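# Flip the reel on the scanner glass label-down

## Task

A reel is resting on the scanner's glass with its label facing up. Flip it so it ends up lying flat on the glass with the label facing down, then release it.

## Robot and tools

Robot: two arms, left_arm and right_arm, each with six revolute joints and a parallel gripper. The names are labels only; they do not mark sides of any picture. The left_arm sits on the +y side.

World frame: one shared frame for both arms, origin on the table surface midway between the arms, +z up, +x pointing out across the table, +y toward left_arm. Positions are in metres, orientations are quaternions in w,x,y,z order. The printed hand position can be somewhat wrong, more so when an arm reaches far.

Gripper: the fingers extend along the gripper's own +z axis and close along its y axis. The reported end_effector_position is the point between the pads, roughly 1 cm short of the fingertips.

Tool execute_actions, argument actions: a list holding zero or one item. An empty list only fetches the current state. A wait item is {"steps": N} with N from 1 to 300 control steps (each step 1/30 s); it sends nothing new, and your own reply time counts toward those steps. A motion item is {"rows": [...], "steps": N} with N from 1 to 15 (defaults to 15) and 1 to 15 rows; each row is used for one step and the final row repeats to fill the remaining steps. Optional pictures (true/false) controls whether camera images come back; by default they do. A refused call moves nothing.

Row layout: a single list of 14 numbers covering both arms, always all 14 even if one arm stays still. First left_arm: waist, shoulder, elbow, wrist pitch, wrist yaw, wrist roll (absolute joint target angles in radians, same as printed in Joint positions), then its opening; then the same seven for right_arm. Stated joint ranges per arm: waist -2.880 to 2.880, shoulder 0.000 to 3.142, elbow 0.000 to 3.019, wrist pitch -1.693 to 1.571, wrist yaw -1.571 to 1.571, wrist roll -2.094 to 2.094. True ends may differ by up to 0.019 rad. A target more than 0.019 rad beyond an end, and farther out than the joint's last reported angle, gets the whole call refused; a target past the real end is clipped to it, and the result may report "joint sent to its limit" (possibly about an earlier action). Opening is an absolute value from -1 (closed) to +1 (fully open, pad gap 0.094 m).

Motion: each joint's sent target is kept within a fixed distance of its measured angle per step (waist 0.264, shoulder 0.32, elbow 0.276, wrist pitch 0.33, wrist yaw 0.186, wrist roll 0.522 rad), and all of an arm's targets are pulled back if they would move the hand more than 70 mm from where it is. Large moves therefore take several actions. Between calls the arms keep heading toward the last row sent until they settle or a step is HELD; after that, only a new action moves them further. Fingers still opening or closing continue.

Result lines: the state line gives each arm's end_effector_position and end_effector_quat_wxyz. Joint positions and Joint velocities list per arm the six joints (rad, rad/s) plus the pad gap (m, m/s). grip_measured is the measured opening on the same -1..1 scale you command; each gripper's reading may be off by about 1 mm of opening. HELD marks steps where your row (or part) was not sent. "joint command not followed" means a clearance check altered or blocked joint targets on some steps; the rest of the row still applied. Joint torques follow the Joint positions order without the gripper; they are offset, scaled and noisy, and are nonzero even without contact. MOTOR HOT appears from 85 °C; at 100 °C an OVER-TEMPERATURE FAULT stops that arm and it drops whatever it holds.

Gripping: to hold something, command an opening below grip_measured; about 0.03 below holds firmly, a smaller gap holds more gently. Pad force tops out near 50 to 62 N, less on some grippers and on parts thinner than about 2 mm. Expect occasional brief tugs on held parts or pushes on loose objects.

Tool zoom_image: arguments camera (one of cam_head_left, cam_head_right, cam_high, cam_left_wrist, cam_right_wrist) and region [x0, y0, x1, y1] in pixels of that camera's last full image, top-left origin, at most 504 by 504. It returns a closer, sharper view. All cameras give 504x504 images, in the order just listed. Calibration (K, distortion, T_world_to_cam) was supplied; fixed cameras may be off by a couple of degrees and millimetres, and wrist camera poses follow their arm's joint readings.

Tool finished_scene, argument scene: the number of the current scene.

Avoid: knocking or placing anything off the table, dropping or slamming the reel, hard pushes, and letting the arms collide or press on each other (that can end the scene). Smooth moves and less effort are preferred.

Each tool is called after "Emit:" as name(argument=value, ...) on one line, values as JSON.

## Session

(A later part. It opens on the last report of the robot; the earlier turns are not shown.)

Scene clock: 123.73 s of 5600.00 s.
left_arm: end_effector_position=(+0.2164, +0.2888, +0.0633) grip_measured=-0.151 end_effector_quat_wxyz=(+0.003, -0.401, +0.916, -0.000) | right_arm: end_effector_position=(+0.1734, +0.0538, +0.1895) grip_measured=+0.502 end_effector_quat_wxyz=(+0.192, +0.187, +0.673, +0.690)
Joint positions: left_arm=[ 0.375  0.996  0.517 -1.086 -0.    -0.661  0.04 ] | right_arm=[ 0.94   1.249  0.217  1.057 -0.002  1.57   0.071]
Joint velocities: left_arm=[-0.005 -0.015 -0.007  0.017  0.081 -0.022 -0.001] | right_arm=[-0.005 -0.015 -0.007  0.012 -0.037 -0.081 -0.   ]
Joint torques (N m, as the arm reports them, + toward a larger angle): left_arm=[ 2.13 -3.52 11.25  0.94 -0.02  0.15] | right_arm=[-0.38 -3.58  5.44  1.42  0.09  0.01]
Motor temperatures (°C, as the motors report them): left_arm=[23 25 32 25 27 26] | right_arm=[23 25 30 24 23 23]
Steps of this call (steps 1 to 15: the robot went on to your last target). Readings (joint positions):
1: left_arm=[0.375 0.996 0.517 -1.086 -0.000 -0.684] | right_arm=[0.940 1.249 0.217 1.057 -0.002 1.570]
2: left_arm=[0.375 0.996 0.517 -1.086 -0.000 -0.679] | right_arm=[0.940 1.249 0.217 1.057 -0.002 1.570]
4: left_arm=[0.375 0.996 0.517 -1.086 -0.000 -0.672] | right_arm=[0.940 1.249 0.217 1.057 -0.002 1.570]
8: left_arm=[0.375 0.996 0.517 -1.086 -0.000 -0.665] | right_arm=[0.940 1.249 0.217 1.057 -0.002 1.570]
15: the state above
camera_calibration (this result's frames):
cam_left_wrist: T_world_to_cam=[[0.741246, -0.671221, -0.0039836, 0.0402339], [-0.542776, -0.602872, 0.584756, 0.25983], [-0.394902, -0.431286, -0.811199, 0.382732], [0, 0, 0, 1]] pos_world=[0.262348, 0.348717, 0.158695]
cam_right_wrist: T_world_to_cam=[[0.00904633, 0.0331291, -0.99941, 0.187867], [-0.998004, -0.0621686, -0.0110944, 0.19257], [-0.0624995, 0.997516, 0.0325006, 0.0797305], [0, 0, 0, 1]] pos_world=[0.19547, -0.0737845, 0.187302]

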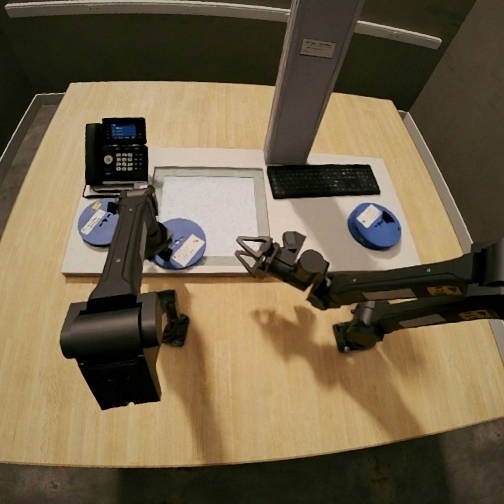

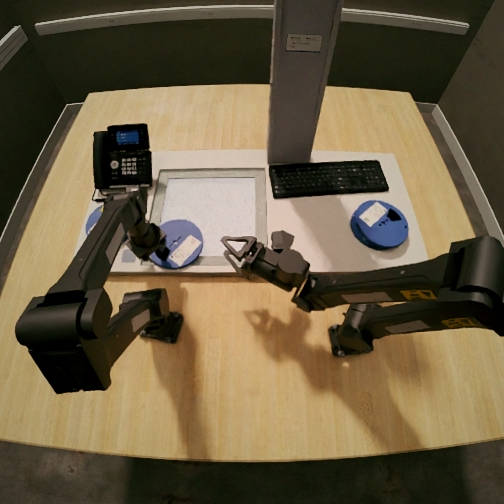

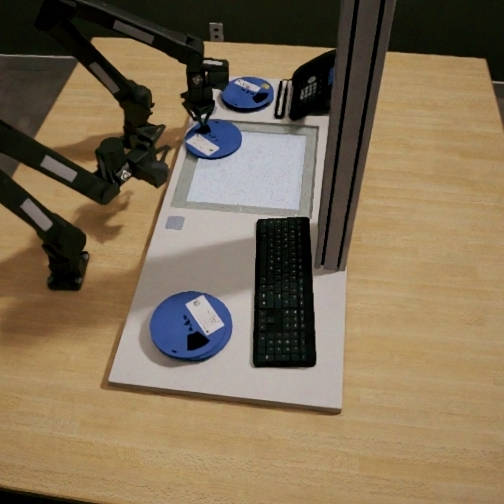

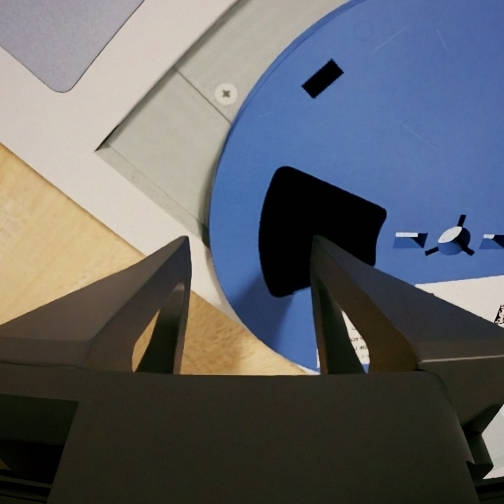

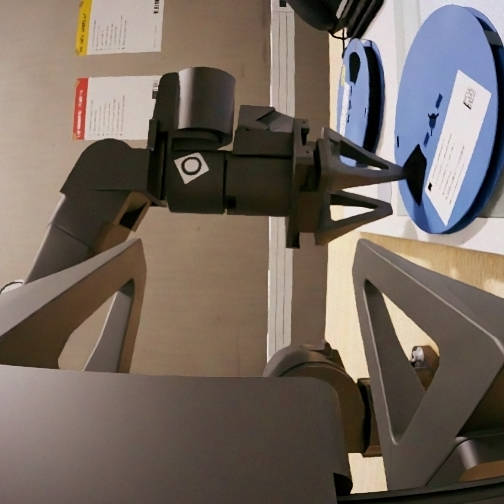

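Emit:
execute_actions(actions=[{"rows":[[0.385,0.993,0.52,-1.078,0,-0.64,-0.15,0.93,1.26,0.22,1.05,0,1.58,0.5],[0.385,0.993,0.505,-1.07,0,-0.64,-0.15,0.93,1.26,0.22,1.05,0,1.58,0.5],[0.385,0.993,0.495,-1.065,0,-0.64,-0.15,0.93,1.26,0.22,1.05,0,1.58,0.5],[0.385,0.995,0.485,-1.06,0,-0.64,-0.15,0.93,1.26,0.22,1.05,0,1.58,0.5],[0.385,0.997,0.475,-1.055,0,-0.64,-0.15,0.93,1.26,0.22,1.05,0,1.58,0.5],[0.385,1.0,0.462,-1.05,0,-0.64,-0.15,0.93,1.26,0.22,1.05,0,1.58,0.5]]}], pictures=false)

Emit:
execute_actions(actions=[{"rows":[[0.385,1.0,0.462,-1.05,0,-0.64,-0.25,0.93,1.26,0.22,1.05,0,1.58,0.5],[0.385,1.0,0.462,-1.05,0,-0.64,-0.33,0.93,1.26,0.22,1.05,0,1.58,0.5],[0.385,1.0,0.462,-1.05,0,-0.64,-0.41,0.93,1.26,0.22,1.05,0,1.58,0.5],[0.385,1.0,0.462,-1.05,0,-0.64,-0.49,0.93,1.26,0.22,1.05,0,1.58,0.5],[0.385,1.0,0.462,-1.05,0,-0.64,-0.55,0.93,1.26,0.22,1.05,0,1.58,0.5],[0.385,1.0,0.462,-1.05,0,-0.64,-0.6,0.93,1.26,0.22,1.05,0,1.58,0.5],[0.385,1.0,0.462,-1.05,0,-0.64,-0.64,0.93,1.26,0.22,1.05,0,1.58,0.5],[0.385,1.0,0.462,-1.05,0,-0.64,-0.68,0.93,1.26,0.22,1.05,0,1.58,0.5],[0.385,1.0,0.462,-1.05,0,-0.64,-0.73,0.93,1.26,0.22,1.05,0,1.58,0.5]]}])

Scene clock: 136.03 s of 5600.00 s.
left_arm: end_effector_position=(+0.2090, +0.2883, +0.0521) grip_measured=-0.151 end_effector_quat_wxyz=(+0.002, -0.399, +0.917, -0.001) | right_arm: end_effector_position=(+0.1734, +0.0538, +0.1895) grip_measured=+0.502 end_effector_quat_wxyz=(+0.192, +0.187, +0.673, +0.690)
Joint positions: left_arm=[ 0.379  0.992  0.481 -1.056  0.    -0.65   0.04 ] | right_arm=[ 0.94   1.249  0.217  1.057 -0.002  1.57   0.071]
Joint velocities: left_arm=[-0.015 -0.005  0.002 -0.002  0.007 -0.022 -0.   ] | right_arm=[-0.005  0.005  0.022 -0.007 -0.037  0.022  0.001]
Joint torques (N m, as the arm reports them, + toward a larger angle): left_arm=[ 3.24 -2.38  6.24  0.91 -0.05  0.13] | right_arm=[-0.2  -3.5   5.5   1.38  0.11  0.01]
Motor temperatures (°C, as the motors report them): left_arm=[23 25 33 25 27 26] | right_arm=[23 24 29 24 23 23]
Steps of this call (steps 1 to 15: the robot went on to your last target; steps 16 to 90: nothing new was sent; then 8.80 s passed at rest; steps 91 to 105: all 15 steps of this action). Readings (joint positions):
91: left_arm=[0.375 0.996 0.517 -1.086 -0.000 -0.658] | right_arm=[0.940 1.249 0.217 1.057 -0.002 1.570]
92: left_arm=[0.375 0.996 0.517 -1.085 -0.000 -0.656] | right_arm=[0.940 1.249 0.217 1.057 -0.002 1.570]
94: left_arm=[0.377 0.996 0.512 -1.076 -0.000 -0.654] | right_arm=[0.940 1.249 0.217 1.057 -0.002 1.570]
98: left_arm=[0.379 0.996 0.483 -1.060 0.000 -0.651] | right_arm=[0.940 1.249 0.217 1.057 -0.002 1.570]
105: the state above

Scene clock: 136.53 s of 5600.00 s.
left_arm: end_effector_position=(+0.2093, +0.2888, +0.0521) grip_measured=-0.680 end_effector_quat_wxyz=(+0.003, -0.398, +0.917, -0.000) | right_arm: end_effector_position=(+0.1734, +0.0538, +0.1895) grip_measured=+0.502 end_effector_quat_wxyz=(+0.192, +0.187, +0.673, +0.690)
Joint positions: left_arm=[ 0.38   0.993  0.481 -1.054 -0.001 -0.648  0.015] | right_arm=[ 0.94   1.249  0.217  1.057 -0.002  1.57   0.071]
Joint velocities: left_arm=[-0.015 -0.015 -0.007  0.032 -0.022  0.095 -0.   ] | right_arm=[ 0.005 -0.015 -0.017  0.007 -0.095  0.007 -0.   ]
Joint torques (N m, as the arm reports them, + toward a larger angle): left_arm=[ 3.18 -3.06  6.21  0.75 -0.01  0.1 ] | right_arm=[-0.3  -3.51  5.46  1.46  0.11  0.02]
Motor temperatures (°C, as the motors report them): left_arm=[23 25 32 25 27 26] | right_arm=[23 24 29 24 23 23]
Steps of this call (steps 1 to 15: all 15 steps of this action). Readings (joint positions):
1: left_arm=[0.379 0.992 0.481 -1.056 0.001 -0.650] | right_arm=[0.940 1.249 0.217 1.057 -0.002 1.570]
2: left_arm=[0.379 0.992 0.481 -1.056 0.001 -0.650] | right_arm=[0.940 1.249 0.217 1.057 -0.002 1.570]
4: left_arm=[0.379 0.992 0.481 -1.056 0.001 -0.650] | right_arm=[0.940 1.249 0.217 1.057 -0.002 1.570]
8: left_arm=[0.380 0.992 0.481 -1.056 -0.000 -0.649] | right_arm=[0.940 1.249 0.217 1.057 -0.002 1.570]
15: the state above
camera_calibration (this result's frames):
cam_left_wrist: T_world_to_cam=[[0.736106, -0.676853, -0.00410816, 0.0481622], [-0.547531, -0.59901, 0.584292, 0.262429], [-0.397941, -0.427852, -0.811533, 0.370492], [0, 0, 0, 1]] pos_world=[0.25567, 0.348312, 0.14753]
cam_right_wrist: T_world_to_cam=[[0.00904633, 0.0331291, -0.99941, 0.187867], [-0.998004, -0.0621686, -0.0110944, 0.19257], [-0.0624995, 0.997516, 0.0325006, 0.0797305], [0, 0, 0, 1]] pos_world=[0.19547, -0.0737845, 0.187302]

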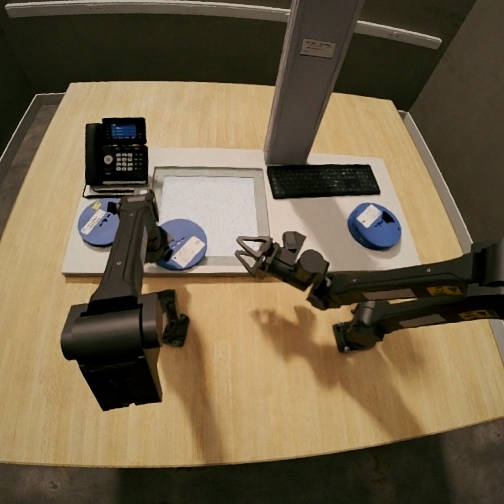

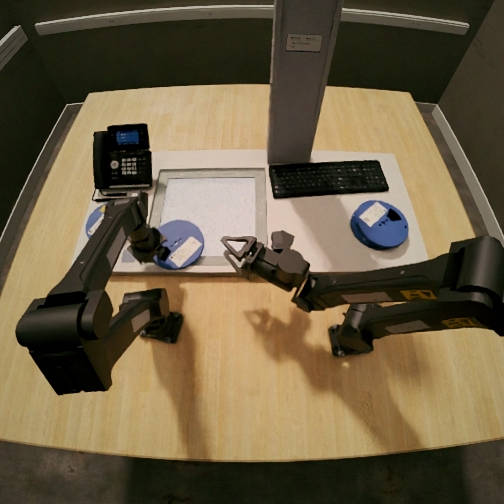

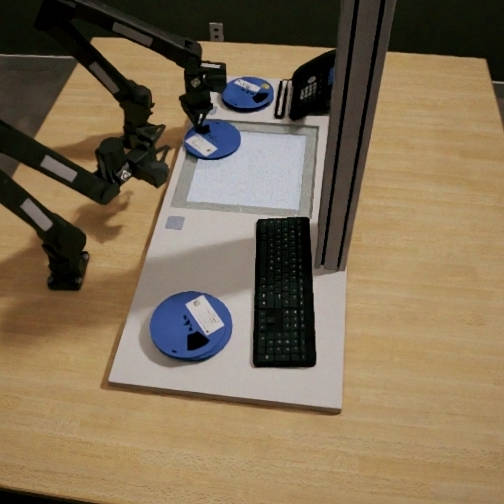

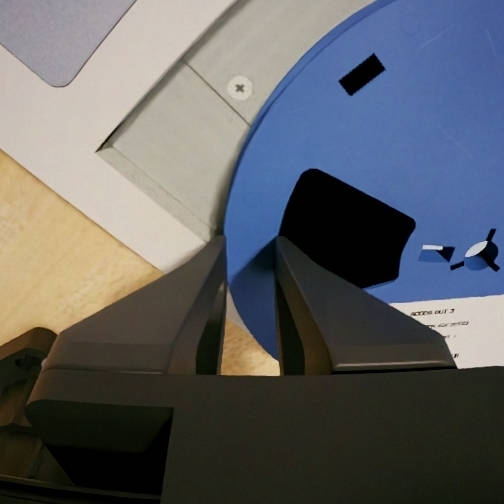

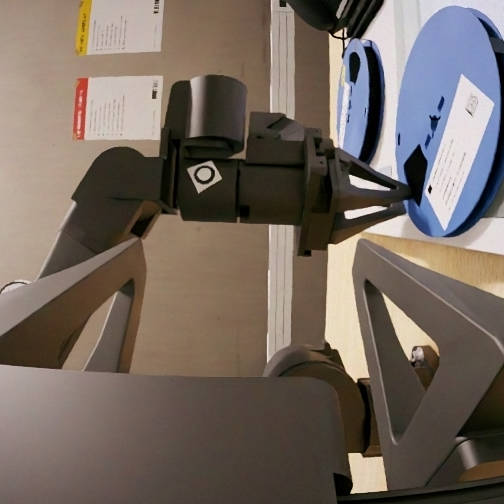

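Emit:
execute_actions(actions=[{"rows":[[0.385,0.993,0.5,-1.055,0,-0.64,-0.73,0.93,1.26,0.22,1.05,0,1.58,0.5],[0.385,0.993,0.53,-1.06,0,-0.64,-0.73,0.93,1.26,0.22,1.05,0,1.58,0.5],[0.385,0.993,0.55,-1.07,0,-0.64,-0.73,0.93,1.26,0.22,1.05,0,1.58,0.5],[0.385,0.993,0.57,-1.085,0,-0.64,-0.73,0.93,1.26,0.22,1.05,0,1.58,0.5],[0.385,0.993,0.59,-1.1,0,-0.64,-0.73,0.93,1.26,0.22,1.05,0,1.58,0.5],[0.38,1.0,0.61,-1.115,0,-0.61,-0.73,0.93,1.26,0.22,1.05,0,1.58,0.5],[0.376,1.008,0.63,-1.13,0,-0.57,-0.73,0.93,1.26,0.22,1.05,0,1.58,0.5],[0.372,1.016,0.65,-1.145,0,-0.52,-0.73,0.93,1.26,0.22,1.05,0,1.58,0.5],[0.368,1.024,0.67,-1.16,0,-0.47,-0.73,0.93,1.26,0.22,1.05,0,1.58,0.5],[0.364,1.032,0.69,-1.175,0,-0.42,-0.73,0.93,1.26,0.22,1.05,0,1.58,0.5],[0.36,1.04,0.71,-1.19,0,-0.37,-0.73,0.93,1.26,0.22,1.05,0,1.58,0.5],[0.356,1.048,0.73,-1.203,0,-0.32,-0.73,0.93,1.26,0.22,1.05,0,1.58,0.5],[0.352,1.056,0.75,-1.215,0,-0.27,-0.73,0.93,1.26,0.22,1.05,0,1.58,0.5],[0.348,1.064,0.77,-1.227,0,-0.22,-0.73,0.93,1.26,0.22,1.05,0,1.58,0.5],[0.344,1.072,0.79,-1.24,0,-0.17,-0.73,0.93,1.26,0.22,1.05,0,1.58,0.5]]}], pictures=false)

Emit:
execute_actions(actions=[{"rows":[[0.34,1.08,0.81,-1.252,0,-0.11,-0.73,0.93,1.26,0.24,1.06,0,1.58,0.5],[0.336,1.088,0.83,-1.264,0,-0.05,-0.73,0.93,1.26,0.25,1.06,0,1.58,0.5],[0.332,1.096,0.85,-1.276,0,0.01,-0.73,0.93,1.27,0.26,1.06,0,1.58,0.5],[0.328,1.104,0.87,-1.288,0,0.07,-0.73,0.93,1.28,0.27,1.06,0,1.58,0.5],[0.324,1.112,0.89,-1.3,0,0.13,-0.73,0.93,1.29,0.28,1.06,0,1.58,0.5],[0.32,1.12,0.91,-1.312,0,0.19,-0.73,0.93,1.3,0.29,1.06,0,1.58,0.5],[0.316,1.128,0.93,-1.324,0,0.25,-0.73,0.93,1.31,0.3,1.06,0,1.58,0.5],[0.312,1.136,0.95,-1.336,0,0.31,-0.73,0.93,1.32,0.31,1.06,0,1.58,0.5],[0.308,1.144,0.97,-1.348,0,0.37,-0.73,0.93,1.33,0.32,1.06,0,1.58,0.5],[0.305,1.152,0.99,-1.36,0,0.43,-0.73,0.93,1.34,0.33,1.06,0,1.58,0.5],[0.305,1.16,1.005,-1.37,0,0.49,-0.73,0.93,1.35,0.34,1.06,0,1.58,0.5],[0.305,1.168,1.02,-1.38,0,0.55,-0.73,0.93,1.36,0.35,1.06,0,1.58,0.5],[0.305,1.174,1.03,-1.385,0,0.6,-0.73,0.93,1.37,0.36,1.06,0,1.58,0.5],[0.305,1.178,1.04,-1.39,0,0.64,-0.73,0.93,1.38,0.37,1.06,0,1.58,0.5],[0.305,1.178,1.04,-1.39,0,0.66,-0.73,0.93,1.4,0.385,1.06,0,1.58,0.5]]}], pictures=false)

Emit:
execute_actions(actions=[{"rows":[[0.305,1.178,1.04,-1.39,0,0.66,-0.73,0.93,1.42,0.4,1.06,0,1.58,0.5],[0.305,1.178,1.04,-1.39,0,0.66,-0.73,0.93,1.44,0.42,1.06,0,1.58,0.5],[0.305,1.178,1.04,-1.39,0,0.66,-0.73,0.93,1.46,0.44,1.06,0,1.58,0.5],[0.305,1.178,1.04,-1.39,0,0.66,-0.73,0.93,1.48,0.46,1.06,0,1.58,0.5],[0.305,1.178,1.04,-1.39,0,0.66,-0.73,0.93,1.5,0.48,1.06,0,1.58,0.5],[0.305,1.178,1.04,-1.39,0,0.66,-0.73,0.93,1.52,0.5,1.06,0,1.58,0.5],[0.305,1.178,1.04,-1.39,0,0.66,-0.73,0.93,1.54,0.52,1.06,0,1.58,0.5],[0.305,1.178,1.04,-1.39,0,0.66,-0.73,0.93,1.56,0.54,1.06,0,1.58,0.5],[0.305,1.178,1.04,-1.39,0,0.66,-0.73,0.93,1.58,0.56,1.06,0,1.58,0.5],[0.305,1.178,1.04,-1.39,0,0.66,-0.73,0.93,1.595,0.58,1.06,0,1.58,0.5],[0.305,1.178,1.04,-1.39,0,0.66,-0.73,0.93,1.607,0.59,1.06,0,1.58,0.5],[0.305,1.178,1.04,-1.39,0,0.66,-0.73,0.93,1.614,0.6,1.06,0,1.58,0.5]]}], pictures=false)

Emit:
execute_actions(actions=[{"rows":[[0.305,1.178,1.04,-1.39,0,0.66,-0.73,0.93,1.614,0.6,1.06,0,1.58,-0.2]],"steps":12}])

Scene clock: 156.17 s of 5600.00 s.
left_arm: end_effector_position=(+0.2600, +0.2921, +0.1177) grip_measured=-0.680 end_effector_quat_wxyz=(+0.009, -0.254, +0.967, -0.000) | right_arm: end_effector_position=(+0.1734, +0.0538, +0.1895) grip_measured=+0.502 end_effector_quat_wxyz=(+0.192, +0.187, +0.673, +0.690)
Joint positions: left_arm=[ 0.359  1.053  0.706 -1.207 -0.002 -0.363  0.015] | right_arm=[ 0.94   1.249  0.217  1.057 -0.002  1.57   0.071]
Joint velocities: left_arm=[-0.142  0.239  0.579 -0.379  0.022  1.253 -0.001] | right_arm=[-0.024 -0.005 -0.002 -0.002  0.051  0.022 -0.   ]
Joint torques (N m, as the arm reports them, + toward a larger angle): left_arm=[ 3.06 -4.62 12.75  0.42  0.1   0.05] | right_arm=[-0.25 -3.3   5.48  1.48  0.11  0.03]
Motor temperatures (°C, as the motors report them): left_arm=[23 25 31 25 27 26] | right_arm=[23 24 29 24 23 23]
Steps of this call (steps 1 to 15: the robot went on to your last target; steps 16 to 90: nothing new was sent; then 16.13 s passed at rest; steps 91 to 105: all 15 steps of this action). Readings (joint positions):
91: left_arm=[0.380 0.993 0.481 -1.054 -0.001 -0.648] | right_arm=[0.940 1.249 0.217 1.057 -0.002 1.570]
92: left_arm=[0.380 0.993 0.482 -1.054 -0.001 -0.648] | right_arm=[0.940 1.249 0.217 1.057 -0.002 1.570]
94: left_arm=[0.380 0.993 0.489 -1.064 -0.001 -0.648] | right_arm=[0.940 1.249 0.217 1.057 -0.002 1.570]
98: left_arm=[0.380 0.999 0.546 -1.116 -0.001 -0.614] | right_arm=[0.940 1.249 0.217 1.057 -0.002 1.570]
105: the state above

Scene clock: 156.67 s of 5600.00 s.
left_arm: end_effector_position=(+0.3184, +0.2853, +0.1889) grip_measured=-0.680 end_effector_quat_wxyz=(+0.006, +0.177, +0.984, +0.002) | right_arm: end_effector_position=(+0.1935, +0.0870, +0.1871) grip_measured=+0.502 end_effector_quat_wxyz=(+0.191, +0.188, +0.677, +0.685)
Joint positions: left_arm=[ 0.309  1.167  0.981 -1.372 -0.002  0.455  0.015] | right_arm=[ 0.94   1.362  0.316  1.057 -0.002  1.57   0.071]
Joint velocities: left_arm=[-0.005  0.103  0.286 -0.105  0.007  1.355  0.   ] | right_arm=[ 0.015  0.298  0.335  0.012 -0.022 -0.051 -0.002]
Joint torques (N m, as the arm reports them, + toward a larger angle): left_arm=[ 2.81 -6.9  12.59  0.09  0.14  0.05] | right_arm=[-0.67 -4.34  8.44  1.71  0.11  0.  ]
Motor temperatures (°C, as the motors report them): left_arm=[23 25 31 25 27 26] | right_arm=[23 24 29 24 23 23]
Steps of this call (steps 1 to 15: all 15 steps of this action). Readings (joint positions):
1: left_arm=[0.354 1.061 0.726 -1.220 -0.002 -0.317] | right_arm=[0.940 1.249 0.217 1.057 -0.002 1.570]
2: left_arm=[0.350 1.069 0.745 -1.233 -0.002 -0.268] | right_arm=[0.940 1.249 0.217 1.057 -0.002 1.570]
4: left_arm=[0.341 1.085 0.782 -1.257 -0.002 -0.163] | right_arm=[0.940 1.252 0.218 1.057 -0.002 1.570]
8: left_arm=[0.325 1.118 0.859 -1.306 -0.002 0.061] | right_arm=[0.940 1.285 0.236 1.057 -0.002 1.570]
15: the state above

Scene clock: 157.17 s of 5600.00 s.
left_arm: end_effector_position=(+0.3200, +0.2854, +0.1919) grip_measured=-0.679 end_effector_quat_wxyz=(+0.005, +0.268, +0.963, +0.003) | right_arm: end_effector_position=(+0.2426, +0.1678, +0.1783) grip_measured=+0.502 end_effector_quat_wxyz=(+0.191, +0.188, +0.677, +0.685)
Joint positions: left_arm=[ 0.309  1.171  0.992 -1.381 -0.002  0.644  0.015] | right_arm=[ 0.94   1.61   0.564  1.057 -0.002  1.57   0.071]
Joint velocities: left_arm=[-0.005 -0.005  0.002  0.012  0.022 -0.022  0.   ] | right_arm=[-0.005  0.034  0.042 -0.017 -0.066  0.037 -0.001]
Joint torques (N m, as the arm reports them, + toward a larger angle): left_arm=[ 2.47 -6.61 12.83  0.17  0.12  0.06] | right_arm=[ -0.27 -10.     7.26   1.85   0.1    0.01]
Motor temperatures (°C, as the motors report them): left_arm=[23 25 31 25 27 26] | right_arm=[23 24 29 24 23 23]
Steps of this call (steps 1 to 15: all 15 steps of this action). Readings (joint positions):
1: left_arm=[0.309 1.170 0.988 -1.374 -0.002 0.494] | right_arm=[0.940 1.374 0.329 1.057 -0.002 1.570]
2: left_arm=[0.309 1.171 0.991 -1.375 -0.002 0.526] | right_arm=[0.940 1.389 0.343 1.057 -0.002 1.570]
4: left_arm=[0.309 1.171 0.992 -1.378 -0.002 0.571] | right_arm=[0.940 1.426 0.376 1.057 -0.002 1.570]
8: left_arm=[0.309 1.171 0.992 -1.381 -0.002 0.618] | right_arm=[0.940 1.512 0.458 1.057 -0.002 1.570]
15: the state above

Scene clock: 157.57 s of 5600.00 s.
left_arm: end_effector_position=(+0.3200, +0.2854, +0.1919) grip_measured=-0.679 end_effector_quat_wxyz=(+0.005, +0.271, +0.962, +0.003) | right_arm: end_effector_position=(+0.2427, +0.1680, +0.1783) grip_measured=-0.198 end_effector_quat_wxyz=(+0.191, +0.188, +0.677, +0.685)
Joint positions: left_arm=[ 0.309  1.171  0.992 -1.381 -0.002  0.65   0.015] | right_arm=[ 0.94   1.61   0.564  1.057 -0.002  1.57   0.038]
Joint velocities: left_arm=[ 0.005 -0.005 -0.002  0.017  0.066  0.007 -0.001] | right_arm=[-0.005 -0.024 -0.002 -0.007  0.022 -0.022  0.001]
Joint torques (N m, as the arm reports them, + toward a larger angle): left_arm=[ 1.89 -6.69 12.94  0.06  0.14  0.1 ] | right_arm=[ -0.27 -10.04   7.47   1.71   0.11   0.  ]
Motor temperatures (°C, as the motors report them): left_arm=[23 25 31 25 27 26] | right_arm=[23 24 29 24 23 23]
Steps of this call (steps 1 to 12: all 12 steps of this action). Readings (joint positions):
1: left_arm=[0.309 1.171 0.992 -1.381 -0.002 0.645] | right_arm=[0.940 1.610 0.564 1.057 -0.002 1.570]
2: left_arm=[0.309 1.171 0.992 -1.381 -0.002 0.646] | right_arm=[0.940 1.610 0.564 1.057 -0.002 1.570]
4: left_arm=[0.309 1.171 0.992 -1.381 -0.002 0.647] | right_arm=[0.940 1.610 0.564 1.057 -0.002 1.570]
8: left_arm=[0.309 1.171 0.992 -1.381 -0.002 0.649] | right_arm=[0.940 1.610 0.564 1.057 -0.002 1.570]
12: the state above
camera_calibration (this result's frames):
cam_left_wrist: T_world_to_cam=[[-0.514601, -0.85731, -0.0143321, 0.418693], [-0.701442, 0.41131, 0.582069, 0.000683238], [-0.493119, 0.309586, -0.813013, 0.346838], [0, 0, 0, 1]] pos_world=[0.386971, 0.251293, 0.287587]
cam_right_wrist: T_world_to_cam=[[0.00173035, 0.021065, -0.999777, 0.176079], [-0.998056, -0.0622539, -0.00303904, 0.267254], [-0.062304, 0.997838, 0.0209163, -0.0275319], [0, 0, 0, 1]] pos_world=[0.264715, 0.0404009, 0.177428]

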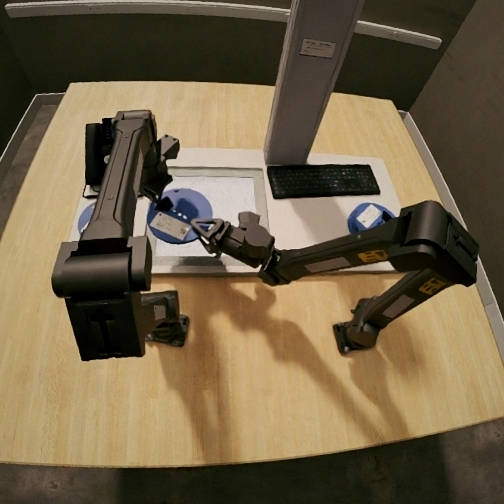

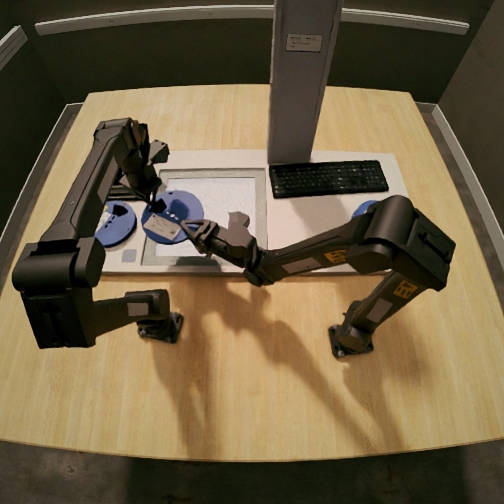

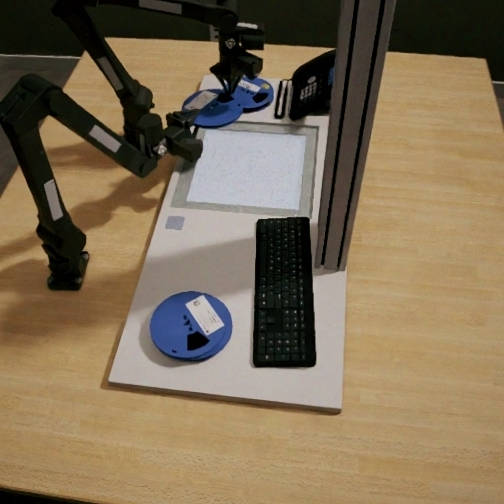

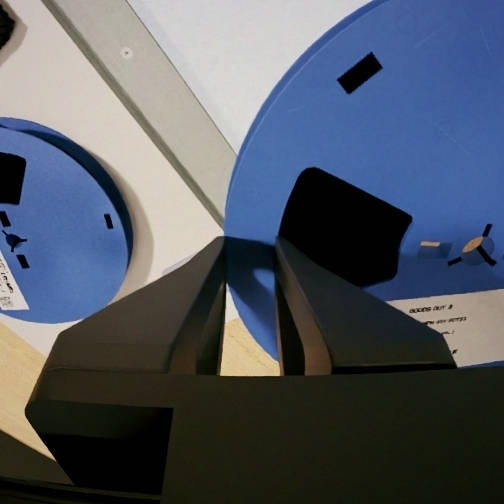

